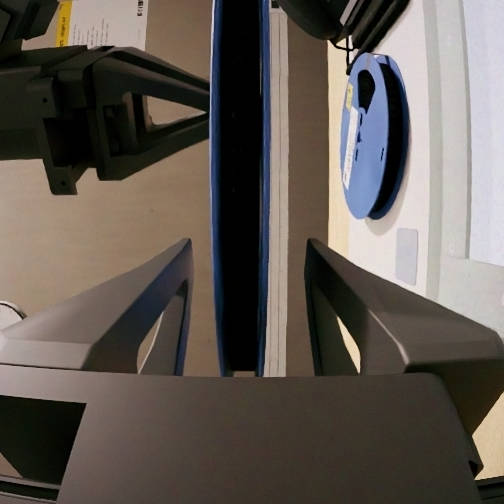

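Emit:
execute_actions(actions=[{"rows":[[0.305,1.178,1.04,-1.39,0,0.66,-0.73,0.93,1.6,0.6,1.085,0,1.58,-0.4],[0.305,1.178,1.04,-1.39,0,0.66,-0.73,0.93,1.6,0.6,1.085,0,1.58,-0.5],[0.305,1.178,1.04,-1.39,0,0.66,-0.73,0.93,1.6,0.6,1.085,0,1.58,-0.58],[0.305,1.178,1.04,-1.39,0,0.66,-0.73,0.93,1.6,0.6,1.085,0,1.58,-0.64],[0.305,1.178,1.04,-1.39,0,0.66,-0.73,0.93,1.6,0.6,1.085,0,1.58,-0.7],[0.305,1.178,1.04,-1.39,0,0.66,-0.73,0.93,1.6,0.6,1.085,0,1.58,-0.78]]}], pictures=false)

Scene clock: 161.17 s of 5600.00 s.
left_arm: end_effector_position=(+0.3200, +0.2856, +0.1915) grip_measured=-0.679 end_effector_quat_wxyz=(+0.004, +0.272, +0.962, +0.003) | right_arm: end_effector_position=(+0.2426, +0.1679, +0.1797) grip_measured=-0.768 end_effector_quat_wxyz=(+0.192, +0.188, +0.676, +0.687)
Joint positions: left_arm=[ 0.309  1.173  0.992 -1.381 -0.002  0.651  0.015] | right_arm=[ 0.94   1.61   0.564  1.062 -0.002  1.57   0.011]
Joint velocities: left_arm=[ 0.005 -0.015 -0.012 -0.017  0.007  0.037  0.001] | right_arm=[-0.005  0.005 -0.002 -0.002  0.051 -0.037 -0.001]
Joint torques (N m, as the arm reports them, + toward a larger angle): left_arm=[ 2.49 -6.7  13.19  0.21  0.17  0.12] | right_arm=[ -0.45 -11.18   7.44   2.49   0.09   0.02]
Motor temperatures (°C, as the motors report them): left_arm=[23 25 32 25 27 26] | right_arm=[23 24 30 24 23 23]
Steps of this call (steps 1 to 15: the robot went on to your last target; steps 16 to 90: nothing new was sent; then 0.10 s passed at rest; steps 91 to 105: all 15 steps of this action). Readings (joint positions):
91: left_arm=[0.309 1.171 0.992 -1.381 -0.002 0.651] | right_arm=[0.940 1.610 0.564 1.057 -0.002 1.570]
92: left_arm=[0.309 1.171 0.992 -1.381 -0.002 0.651] | right_arm=[0.940 1.610 0.564 1.057 -0.002 1.570]
94: left_arm=[0.309 1.171 0.992 -1.381 -0.002 0.651] | right_arm=[0.940 1.610 0.564 1.057 -0.002 1.570]
98: left_arm=[0.309 1.172 0.992 -1.381 -0.002 0.651] | right_arm=[0.940 1.610 0.564 1.062 -0.002 1.570]
105: the state above

Emit:
execute_actions(actions=[{"rows":[[0.305,1.178,1.04,-1.39,0,0.66,-0.73,0.93,1.6,0.6,1.085,0,1.58,-0.81],[0.305,1.178,1.04,-1.39,0,0.66,-0.73,0.93,1.6,0.6,1.085,0,1.58,-0.81],[0.305,1.178,1.04,-1.39,0,0.66,-0.73,0.93,1.6,0.6,1.085,0,1.58,-0.81],[0.305,1.178,1.04,-1.39,0,0.66,-0.15,0.93,1.6,0.6,1.085,0,1.58,-0.81],[0.305,1.178,1.04,-1.39,0,0.66,-0.15,0.93,1.6,0.6,1.085,0,1.58,-0.81],[0.305,1.178,1.04,-1.39,0,0.66,-0.15,0.93,1.6,0.6,1.085,0,1.58,-0.81],[0.305,1.178,1.07,-1.42,0,0.66,-0.15,0.93,1.6,0.6,1.085,0,1.58,-0.81],[0.305,1.178,1.11,-1.46,0,0.66,-0.15,0.93,1.6,0.6,1.085,0,1.58,-0.81],[0.305,1.178,1.15,-1.5,0,0.66,-0.15,0.93,1.6,0.6,1.085,0,1.58,-0.81],[0.33,1.178,1.19,-1.54,0,0.66,-0.15,0.93,1.6,0.6,1.085,0,1.58,-0.81],[0.37,1.178,1.23,-1.58,0,0.66,-0.15,0.93,1.6,0.6,1.085,0,1.58,-0.81],[0.42,1.178,1.27,-1.6,0,0.66,-0.15,0.93,1.6,0.6,1.085,0,1.58,-0.81],[0.47,1.178,1.3,-1.6,0,0.66,-0.15,0.93,1.6,0.6,1.085,0,1.58,-0.81],[0.52,1.178,1.33,-1.6,0,0.66,-0.15,0.93,1.6,0.6,1.085,0,1.58,-0.81],[0.56,1.178,1.35,-1.6,0,0.66,-0.15,0.93,1.6,0.6,1.085,0,1.58,-0.81]]}], pictures=false)

Emit:
execute_actions(actions=[{"rows":[[0.56,1.178,1.35,-1.6,0,0.66,-0.15,0.93,1.6,0.6,1.085,0,1.55,-0.81],[0.56,1.178,1.35,-1.6,0,0.66,-0.15,0.93,1.6,0.6,1.085,0,1.45,-0.81],[0.56,1.178,1.35,-1.6,0,0.66,-0.15,0.93,1.6,0.6,1.085,0,1.3,-0.81],[0.56,1.178,1.35,-1.6,0,0.66,-0.15,0.93,1.6,0.6,1.085,0,-1.58,-0.81]]}], pictures=false)

Emit:
execute_actions(actions=[{"steps":40}])

Scene clock: 171.33 s of 5600.00 s.
left_arm: end_effector_position=(+0.3325, +0.3256, +0.2784) grip_measured=-0.151 end_effector_quat_wxyz=(+0.021, +0.215, +0.976, +0.008) | right_arm: end_effector_position=(+0.2429, +0.1678, +0.1805) grip_measured=-0.782 end_effector_quat_wxyz=(+0.192, +0.188, +0.675, +0.688)
Joint positions: left_arm=[ 0.428  1.184  1.229 -1.571  0.003  0.652  0.04 ] | right_arm=[ 0.94   1.61   0.564  1.064 -0.002  1.571  0.01 ]
Joint velocities: left_arm=[ 1.255 -0.005  0.96  -0.164  0.022  0.037  0.   ] | right_arm=[ 0.005 -0.015 -0.012 -0.007 -0.051 -0.051  0.001]
Joint torques (N m, as the arm reports them, + toward a larger angle): left_arm=[ 3.83 -7.55 11.84  0.06 -0.01  0.18] | right_arm=[ -0.49 -11.47   7.54   2.32   0.08   0.02]
Motor temperatures (°C, as the motors report them): left_arm=[23 25 34 25 27 26] | right_arm=[23 25 30 24 23 23]
Steps of this call (steps 1 to 15: the robot went on to your last target; steps 16 to 90: nothing new was sent; then 6.67 s passed at rest; steps 91 to 105: all 15 steps of this action). Readings (joint positions):
91: left_arm=[0.309 1.173 0.992 -1.381 -0.002 0.651] | right_arm=[0.940 1.610 0.564 1.064 -0.002 1.570]
92: left_arm=[0.309 1.173 0.992 -1.381 -0.002 0.651] | right_arm=[0.940 1.610 0.564 1.064 -0.002 1.570]
94: left_arm=[0.309 1.173 0.992 -1.382 -0.002 0.651] | right_arm=[0.940 1.610 0.564 1.064 -0.002 1.570]
98: left_arm=[0.309 1.175 1.003 -1.408 -0.002 0.651] | right_arm=[0.940 1.610 0.564 1.064 -0.002 1.570]
105: the state above

Scene clock: 171.83 s of 5600.00 s.
left_arm: end_effector_position=(+0.3308, +0.3738, +0.3197) grip_measured=-0.151 end_effector_quat_wxyz=(+0.057, +0.148, +0.987, +0.032) | right_arm: end_effector_position=(+0.2429, +0.1677, +0.1805) grip_measured=-0.782 end_effector_quat_wxyz=(+0.555, -0.237, +0.659, +0.449)
Joint positions: left_arm=[ 0.563  1.17   1.322 -1.592 -0.002  0.652  0.04 ] | right_arm=[ 0.94   1.61   0.564  1.064 -0.001  0.335  0.01 ]
Joint velocities: left_arm=[-0.015 -0.005 -0.002 -0.012 -0.066 -0.022 -0.001] | right_arm=[-0.005 -0.005  0.002  0.017  0.007 -2.791  0.   ]
Joint torques (N m, as the arm reports them, + toward a larger angle): left_arm=[ 1.91 -6.47 11.49  0.45  0.18  0.11] | right_arm=[ -0.68 -11.01   7.58   2.29   0.1   -0.09]
Motor temperatures (°C, as the motors report them): left_arm=[23 25 34 25 27 26] | right_arm=[23 25 30 24 23 23]
Steps of this call (steps 1 to 15: all 15 steps of this action). Readings (joint positions):
1: left_arm=[0.473 1.184 1.261 -1.577 0.003 0.652] | right_arm=[0.940 1.610 0.564 1.064 -0.002 1.569]
2: left_arm=[0.516 1.184 1.288 -1.581 0.001 0.652] | right_arm=[0.940 1.610 0.564 1.064 -0.002 1.552]
4: left_arm=[0.574 1.178 1.318 -1.583 -0.002 0.652] | right_arm=[0.940 1.610 0.564 1.064 -0.001 1.421]
8: left_arm=[0.578 1.170 1.322 -1.592 -0.003 0.652] | right_arm=[0.940 1.610 0.564 1.064 -0.001 1.026]
15: the state above

Scene clock: 173.17 s of 5600.00 s.
left_arm: end_effector_position=(+0.3308, +0.3738, +0.3197) grip_measured=-0.151 end_effector_quat_wxyz=(+0.057, +0.148, +0.987, +0.032) | right_arm: end_effector_position=(+0.2429, +0.1677, +0.1805) grip_measured=-0.782 end_effector_quat_wxyz=(+0.688, -0.674, +0.189, -0.191)
Joint positions: left_arm=[ 0.563  1.17   1.322 -1.592 -0.002  0.652  0.04 ] | right_arm=[ 0.94   1.61   0.564  1.064 -0.001 -1.569  0.01 ]
Joint velocities: left_arm=[-0.015 -0.015 -0.012 -0.002  0.081 -0.037 -0.001] | right_arm=[-0.005 -0.015  0.002 -0.007  0.007 -0.051 -0.001]
Joint torques (N m, as the arm reports them, + toward a larger angle): left_arm=[ 2.84 -6.36 11.63  0.5   0.15  0.1 ] | right_arm=[ -0.47 -10.88   7.5    2.41   0.09  -0.03]
Motor temperatures (°C, as the motors report them): left_arm=[23 25 34 25 27 26] | right_arm=[23 25 31 24 23 23]
Steps of this call (steps 1 to 40: the robot went on to your last target). Readings (joint positions):
1: left_arm=[0.563 1.170 1.322 -1.592 -0.002 0.652] | right_arm=[0.940 1.610 0.564 1.064 -0.001 0.236]
2: left_arm=[0.563 1.170 1.322 -1.592 -0.002 0.652] | right_arm=[0.940 1.610 0.564 1.064 -0.001 0.138]
4: left_arm=[0.563 1.170 1.322 -1.592 -0.002 0.652] | right_arm=[0.940 1.610 0.564 1.064 -0.001 -0.060]
8: left_arm=[0.563 1.170 1.322 -1.592 -0.002 0.652] | right_arm=[0.940 1.610 0.564 1.064 -0.001 -0.456]
40: the state above
camera_calibration (this result's frames):
cam_left_wrist: T_world_to_cam=[[-0.279493, -0.956273, -0.0861678, 0.483945], [-0.842492, 0.201209, 0.499721, 0.048999], [-0.460532, 0.212265, -0.86189, 0.46992], [0, 0, 0, 1]] pos_world=[0.392954, 0.353178, 0.422234]
cam_right_wrist: T_world_to_cam=[[0.00444167, -0.0162487, 0.999858, -0.177009], [0.409133, -0.912323, -0.0166437, 0.0707064], [0.912464, 0.409149, 0.00259566, -0.162076], [0, 0, 0, 1]] pos_world=[0.119746, 0.127944, 0.178582]

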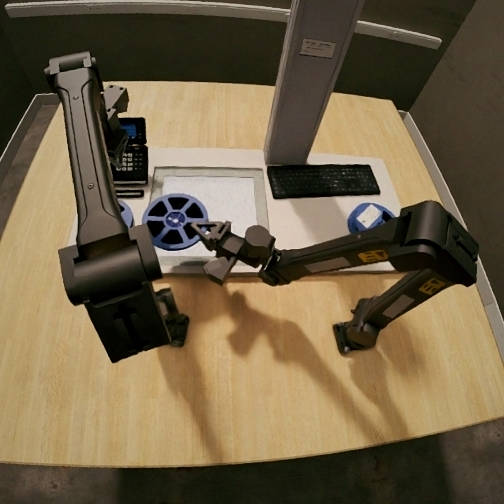

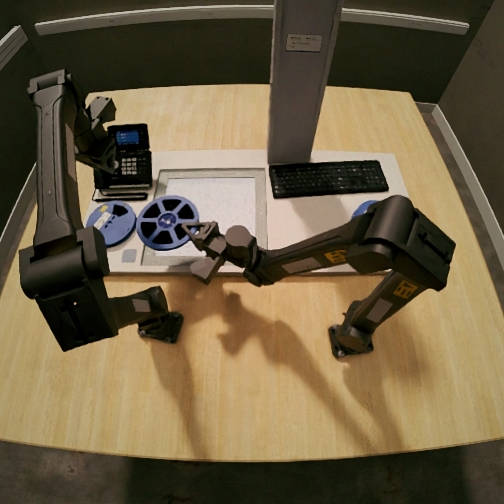

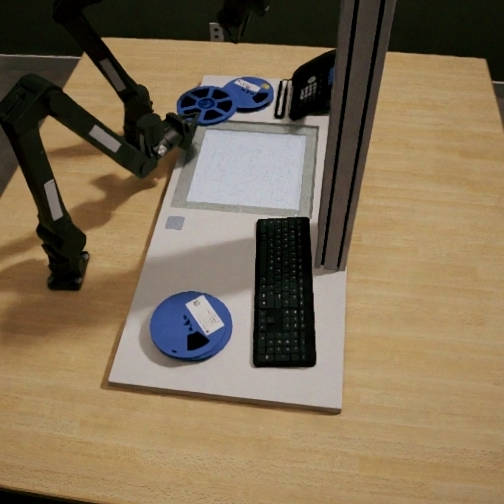

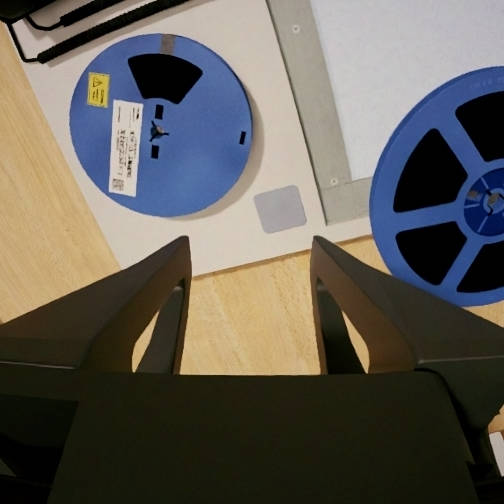

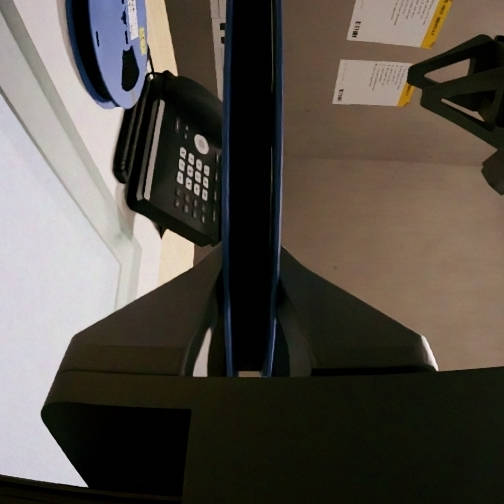

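Emit:
execute_actions(actions=[{"rows":[[0.58,1.14,1.3,-1.55,0,0.66,-0.15,0.92,1.605,0.615,1.04,0,-1.58,-0.82],[0.6,1.1,1.25,-1.5,0,0.66,-0.15,0.9,1.61,0.63,1.0,0,-1.58,-0.82],[0.62,1.06,1.2,-1.45,0,0.66,-0.15,0.88,1.615,0.645,0.96,0,-1.58,-0.82],[0.64,1.02,1.15,-1.4,0,0.66,-0.15,0.86,1.62,0.66,0.92,0,-1.58,-0.82],[0.66,0.98,1.1,-1.35,0,0.66,-0.15,0.84,1.625,0.675,0.88,0,-1.58,-0.82],[0.68,0.94,1.05,-1.3,0,0.66,-0.15,0.82,1.63,0.69,0.84,0,-1.58,-0.82],[0.7,0.9,1.0,-1.25,0,0.66,-0.15,0.8,1.635,0.705,0.8,0,-1.58,-0.82],[0.72,0.86,0.95,-1.2,0,0.66,-0.15,0.78,1.64,0.72,0.76,0,-1.58,-0.82],[0.74,0.82,0.9,-1.2,0,0.66,-0.15,0.76,1.645,0.735,0.72,0,-1.58,-0.82],[0.76,0.78,0.85,-1.2,0,0.66,-0.15,0.74,1.65,0.75,0.68,0,-1.58,-0.82],[0.78,0.74,0.8,-1.2,0,0.66,-0.15,0.725,1.655,0.765,0.64,0,-1.58,-0.82],[0.8,0.7,0.8,-1.2,0,0.66,-0.15,0.715,1.66,0.78,0.6,0,-1.58,-0.82],[0.8,0.7,0.8,-1.2,0,0.66,-0.15,0.715,1.66,0.79,0.57,0,-1.58,-0.82],[0.8,0.7,0.8,-1.2,0,0.66,-0.15,0.715,1.66,0.79,0.54,0,-1.58,-0.82],[0.8,0.7,0.8,-1.2,0,0.66,-0.15,0.715,1.66,0.79,0.51,0,-1.58,-0.82]]}], pictures=false)

Emit:
execute_actions(actions=[{"steps":20}])

Scene clock: 185.70 s of 5600.00 s.
left_arm: end_effector_position=(+0.2227, +0.3990, +0.2489) grip_measured=-0.151 end_effector_quat_wxyz=(+0.191, +0.029, +0.972, +0.136) | right_arm: end_effector_position=(+0.3730, +0.1176, +0.1133) grip_measured=-0.783 end_effector_quat_wxyz=(-0.531, +0.756, -0.313, +0.220)
Joint positions: left_arm=[ 0.801  0.678  0.801 -1.22   0.     0.652  0.04 ] | right_arm=[ 0.704  1.656  0.731  0.579  0.004 -1.571  0.01 ]
Joint velocities: left_arm=[ 0.083 -0.337 -0.046  0.022  0.037  0.051 -0.   ] | right_arm=[-0.171  0.015  0.208 -0.906 -0.022 -0.007  0.   ]
Joint torques (N m, as the arm reports them, + toward a larger angle): left_arm=[3.05 1.19 9.88 2.69 0.09 0.11] | right_arm=[  2.62 -12.09   8.88   1.45  -0.24   0.  ]
Motor temperatures (°C, as the motors report them): left_arm=[23 25 34 25 27 26] | right_arm=[23 25 31 24 23 23]
Steps of this call (steps 1 to 30: the robot went on to your last target; steps 31 to 90: nothing new was sent; then 9.03 s passed at rest; steps 91 to 105: all 15 steps of this action). Readings (joint positions):
91: left_arm=[0.564 1.168 1.320 -1.586 -0.002 0.652] | right_arm=[0.939 1.610 0.564 1.062 -0.001 -1.571]
92: left_arm=[0.567 1.160 1.308 -1.562 -0.001 0.652] | right_arm=[0.937 1.610 0.566 1.050 -0.002 -1.571]
94: left_arm=[0.589 1.115 1.243 -1.481 0.000 0.652] | right_arm=[0.919 1.610 0.576 0.995 -0.003 -1.571]
98: left_arm=[0.680 0.949 1.041 -1.300 0.000 0.652] | right_arm=[0.838 1.622 0.626 0.842 -0.003 -1.571]
105: the state above

Scene clock: 186.37 s of 5600.00 s.
left_arm: end_effector_position=(+0.2262, +0.4018, +0.2450) grip_measured=-0.151 end_effector_quat_wxyz=(+0.186, +0.029, +0.973, +0.133) | right_arm: end_effector_position=(+0.3703, +0.1154, +0.1012) grip_measured=-0.783 end_effector_quat_wxyz=(-0.510, +0.771, -0.318, +0.211)
Joint positions: left_arm=[ 0.802  0.699  0.801 -1.211  0.     0.652  0.04 ] | right_arm=[ 0.704  1.658  0.736  0.521  0.002 -1.571  0.01 ]
Joint velocities: left_arm=[ 0.005 -0.015  0.002 -0.017 -0.007 -0.022 -0.001] | right_arm=[-0.015  0.005  0.007 -0.002  0.051  0.066  0.001]
Joint torques (N m, as the arm reports them, + toward a larger angle): left_arm=[ 2.62 -1.47  9.79  2.04  0.08  0.09] | right_arm=[  1.82 -11.99   9.38   1.29  -0.13   0.  ]
Motor temperatures (°C, as the motors report them): left_arm=[23 25 34 25 27 26] | right_arm=[23 25 31 24 23 23]
Steps of this call (steps 1 to 20: the robot went on to your last target). Readings (joint positions):
1: left_arm=[0.802 0.672 0.801 -1.220 0.000 0.652] | right_arm=[0.700 1.657 0.735 0.554 0.004 -1.571]
2: left_arm=[0.802 0.671 0.801 -1.216 0.000 0.652] | right_arm=[0.700 1.657 0.736 0.539 0.004 -1.571]
4: left_arm=[0.802 0.679 0.801 -1.214 0.000 0.652] | right_arm=[0.703 1.658 0.736 0.522 0.002 -1.571]
8: left_arm=[0.802 0.697 0.801 -1.211 0.000 0.652] | right_arm=[0.704 1.658 0.736 0.521 0.002 -1.571]
20: the state above
camera_calibration (this result's frames):
cam_left_wrist: T_world_to_cam=[[0.00459829, -0.961885, -0.273414, 0.458977], [-0.96889, -0.0719431, 0.236805, 0.195375], [-0.247449, 0.263819, -0.932292, 0.299795], [0, 0, 0, 1]] pos_world=[0.261371, 0.376448, 0.358721]
cam_right_wrist: T_world_to_cam=[[0.287469, 0.275158, 0.917415, -0.229231], [0.211662, -0.952414, 0.219332, 0.0233952], [0.93411, 0.131131, -0.33203, -0.198709], [0, 0, 0, 1]] pos_world=[0.246561, 0.111413, 0.139191]

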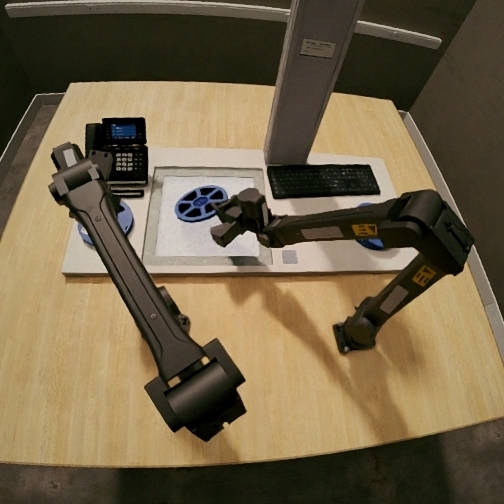

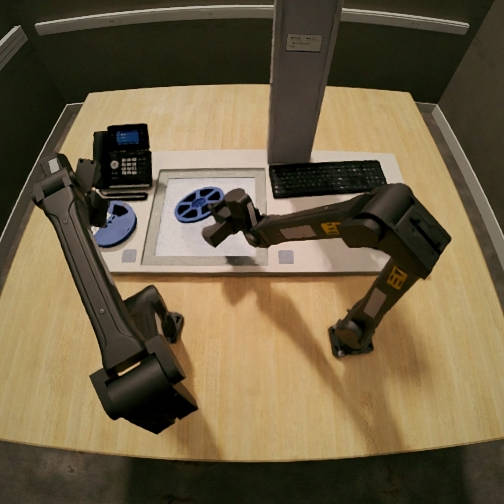

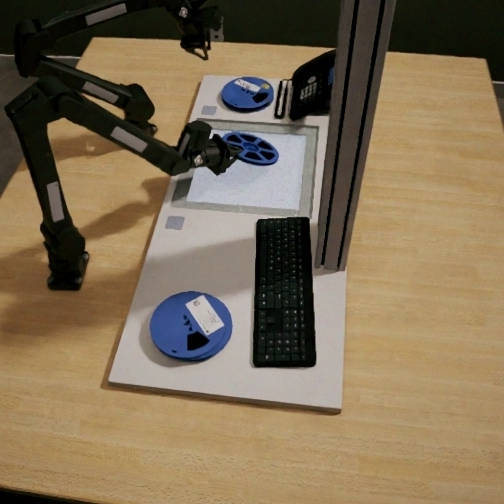

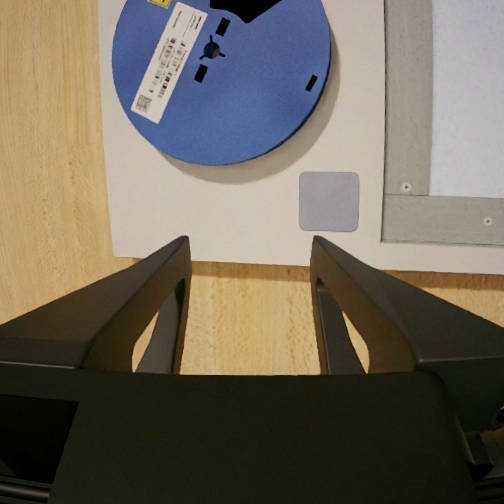

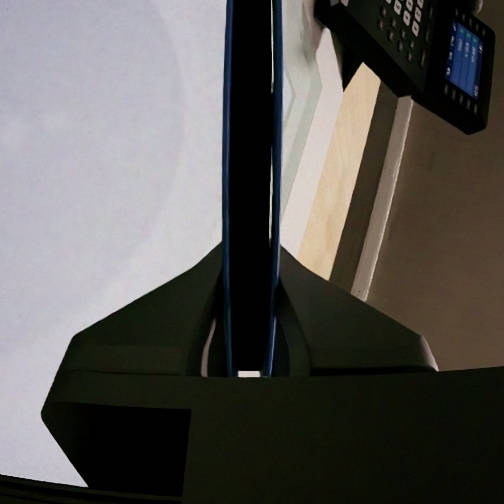

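Emit:
execute_actions(actions=[{"rows":[[0.8,0.7,0.8,-1.2,0,0.66,-0.15,0.71,1.66,0.77,0.5,0,-1.58,-0.82],[0.8,0.7,0.8,-1.2,0,0.66,-0.15,0.71,1.66,0.76,0.495,0,-1.58,-0.82],[0.8,0.7,0.8,-1.2,0,0.66,-0.15,0.71,1.66,0.75,0.49,0,-1.58,-0.82],[0.8,0.7,0.8,-1.2,0,0.66,-0.15,0.71,1.66,0.75,0.49,0,-1.58,-0.82],[0.8,0.7,0.8,-1.2,0,0.66,-0.15,0.71,1.66,0.75,0.49,0,-1.58,-0.78],[0.8,0.7,0.8,-1.2,0,0.66,-0.15,0.71,1.66,0.75,0.49,0,-1.58,-0.74],[0.8,0.7,0.8,-1.2,0,0.66,-0.15,0.71,1.66,0.75,0.49,0,-1.58,-0.7],[0.8,0.7,0.8,-1.2,0,0.66,-0.15,0.71,1.66,0.75,0.49,0,-1.58,-0.64],[0.8,0.7,0.8,-1.2,0,0.66,-0.15,0.71,1.66,0.75,0.49,0,-1.58,-0.57],[0.8,0.7,0.8,-1.2,0,0.66,-0.15,0.71,1.66,0.75,0.49,0,-1.58,-0.5],[0.8,0.7,0.8,-1.2,0,0.66,-0.15,0.71,1.66,0.75,0.49,0,-1.58,-0.42],[0.8,0.7,0.8,-1.2,0,0.66,-0.15,0.71,1.66,0.75,0.49,0,-1.58,-0.34],[0.8,0.7,0.8,-1.2,0,0.66,-0.15,0.71,1.66,0.75,0.49,0,-1.58,-0.26],[0.8,0.7,0.8,-1.2,0,0.66,-0.15,0.71,1.66,0.75,0.49,0,-1.58,-0.18],[0.8,0.7,0.8,-1.2,0,0.66,-0.15,0.71,1.66,0.75,0.49,0,-1.58,-0.1]]}], pictures=false)

Emit:
execute_actions(actions=[{"rows":[[0.8,0.7,0.8,-1.2,0,0.66,-0.15,0.71,1.662,0.74,0.487,0,-1.58,-0.1],[0.8,0.7,0.8,-1.2,0,0.66,-0.15,0.71,1.665,0.735,0.484,0,-1.58,-0.1],[0.8,0.7,0.8,-1.2,0,0.66,-0.15,0.71,1.668,0.73,0.481,0,-1.58,-0.1],[0.8,0.7,0.8,-1.2,0,0.66,-0.15,0.71,1.671,0.725,0.478,0,-1.58,-0.1],[0.8,0.7,0.8,-1.2,0,0.66,-0.15,0.71,1.674,0.72,0.475,0,-1.58,-0.1],[0.8,0.7,0.8,-1.2,0,0.66,-0.15,0.71,1.677,0.715,0.472,0,-1.58,-0.1],[0.8,0.7,0.8,-1.2,0,0.66,-0.15,0.71,1.68,0.71,0.469,0,-1.58,-0.1],[0.8,0.7,0.8,-1.2,0,0.66,-0.15,0.71,1.682,0.703,0.465,0,-1.58,-0.1]]}])

Scene clock: 198.80 s of 5600.00 s.
left_arm: end_effector_position=(+0.2262, +0.4018, +0.2450) grip_measured=-0.151 end_effector_quat_wxyz=(+0.186, +0.029, +0.973, +0.133) | right_arm: end_effector_position=(+0.3690, +0.1142, +0.0972) grip_measured=-0.137 end_effector_quat_wxyz=(-0.503, +0.775, -0.320, +0.208)
Joint positions: left_arm=[ 0.802  0.699  0.801 -1.211  0.     0.652  0.04 ] | right_arm=[ 0.704  1.658  0.736  0.503  0.002 -1.571  0.041]
Joint velocities: left_arm=[-0.015 -0.015 -0.002  0.022  0.022  0.022 -0.001] | right_arm=[-0.015 -0.005 -0.007 -0.002  0.007 -0.022  0.071]
Joint torques (N m, as the arm reports them, + toward a larger angle): left_arm=[ 2.18 -1.92  9.65  2.13  0.12  0.09] | right_arm=[  1.73 -11.52   6.84   1.04  -0.13   0.  ]
Motor temperatures (°C, as the motors report them): left_arm=[23 25 33 26 27 26] | right_arm=[23 26 33 24 23 23]
Steps of this call (steps 1 to 15: the robot went on to your last target; steps 16 to 90: nothing new was sent; then 8.93 s passed at rest; steps 91 to 105: all 15 steps of this action). Readings (joint positions):
91: left_arm=[0.802 0.699 0.801 -1.211 0.000 0.652] | right_arm=[0.704 1.658 0.736 0.519 0.002 -1.571]
92: left_arm=[0.802 0.699 0.801 -1.211 0.000 0.652] | right_arm=[0.704 1.658 0.736 0.517 0.002 -1.571]
94: left_arm=[0.802 0.699 0.801 -1.211 0.000 0.652] | right_arm=[0.704 1.658 0.736 0.516 0.002 -1.571]
98: left_arm=[0.802 0.699 0.801 -1.211 0.000 0.652] | right_arm=[0.704 1.658 0.736 0.510 0.002 -1.571]
105: the state above

Scene clock: 199.30 s of 5600.00 s.
left_arm: end_effector_position=(+0.2262, +0.4018, +0.2450) grip_measured=-0.151 end_effector_quat_wxyz=(+0.186, +0.029, +0.973, +0.133) | right_arm: end_effector_position=(+0.3587, +0.1038, +0.0710) grip_measured=-0.102 end_effector_quat_wxyz=(-0.476, +0.792, -0.327, +0.197)
Joint positions: left_arm=[ 0.802  0.699  0.801 -1.211  0.     0.652  0.04 ] | right_arm=[ 0.704  1.674  0.709  0.477  0.002 -1.571  0.042]
Joint velocities: left_arm=[ 0.005 -0.015 -0.007  0.007  0.051 -0.066  0.001] | right_arm=[ 0.005  0.015 -0.012 -0.022 -0.051  0.037  0.001]
Joint torques (N m, as the arm reports them, + toward a larger angle): left_arm=[ 2.38 -1.51  9.56  2.18  0.08  0.09] | right_arm=[  1.18 -11.16   5.22   1.19  -0.14  -0.04]
Motor temperatures (°C, as the motors report them): left_arm=[23 25 33 26 27 26] | right_arm=[23 26 33 24 23 23]
Steps of this call (steps 1 to 15: all 15 steps of this action). Readings (joint positions):
1: left_arm=[0.802 0.699 0.801 -1.211 0.000 0.652] | right_arm=[0.704 1.658 0.736 0.503 0.002 -1.571]
2: left_arm=[0.802 0.699 0.801 -1.211 0.000 0.652] | right_arm=[0.704 1.658 0.736 0.501 0.002 -1.571]
4: left_arm=[0.802 0.699 0.801 -1.211 0.000 0.652] | right_arm=[0.704 1.658 0.736 0.497 0.002 -1.571]
8: left_arm=[0.802 0.699 0.801 -1.211 0.000 0.652] | right_arm=[0.704 1.659 0.727 0.488 0.002 -1.571]
15: the state above
camera_calibration (this result's frames):
cam_left_wrist: T_world_to_cam=[[0.00459829, -0.961885, -0.273414, 0.458977], [-0.96889, -0.0719431, 0.236805, 0.195375], [-0.247449, 0.263819, -0.932292, 0.299795], [0, 0, 0, 1]] pos_world=[0.261371, 0.376448, 0.358721]
cam_right_wrist: T_world_to_cam=[[0.341819, 0.329964, 0.879934, -0.217567], [0.226618, -0.937643, 0.263572, 0.0113854], [0.912033, 0.109315, -0.39528, -0.181706], [0, 0, 0, 1]] pos_world=[0.23751, 0.102328, 0.116619]

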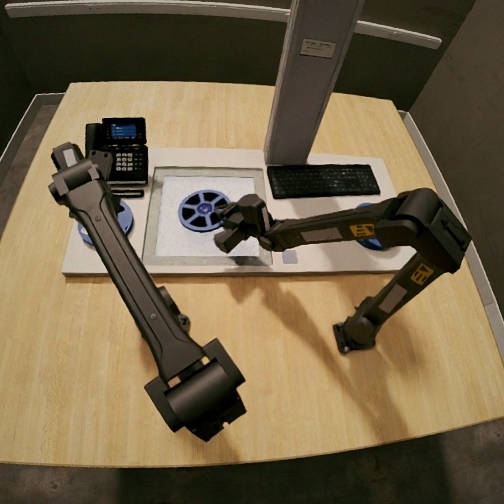

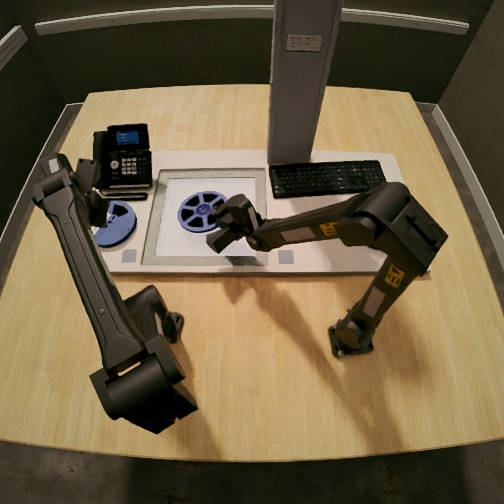

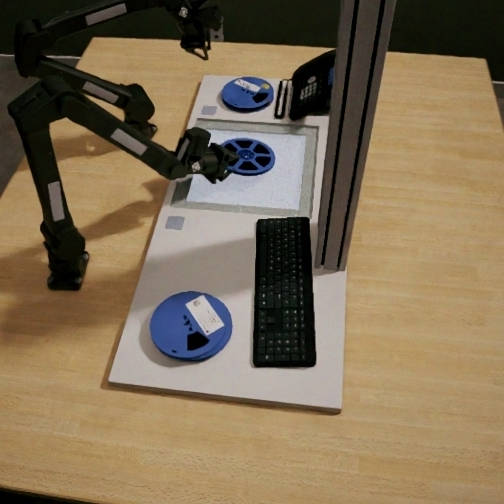

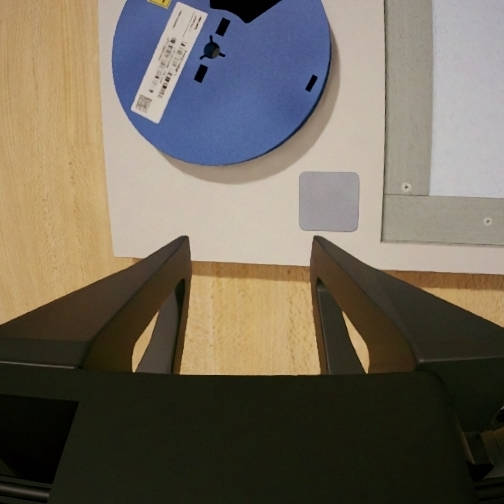

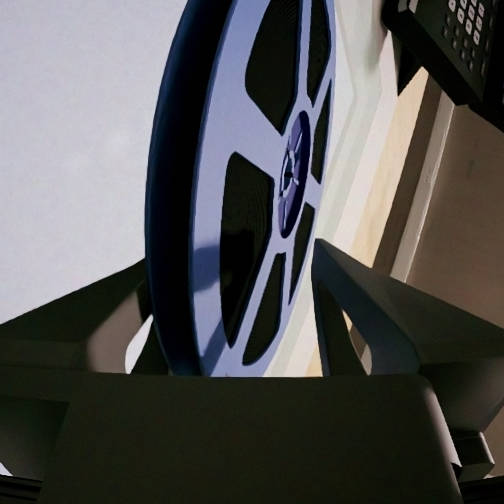

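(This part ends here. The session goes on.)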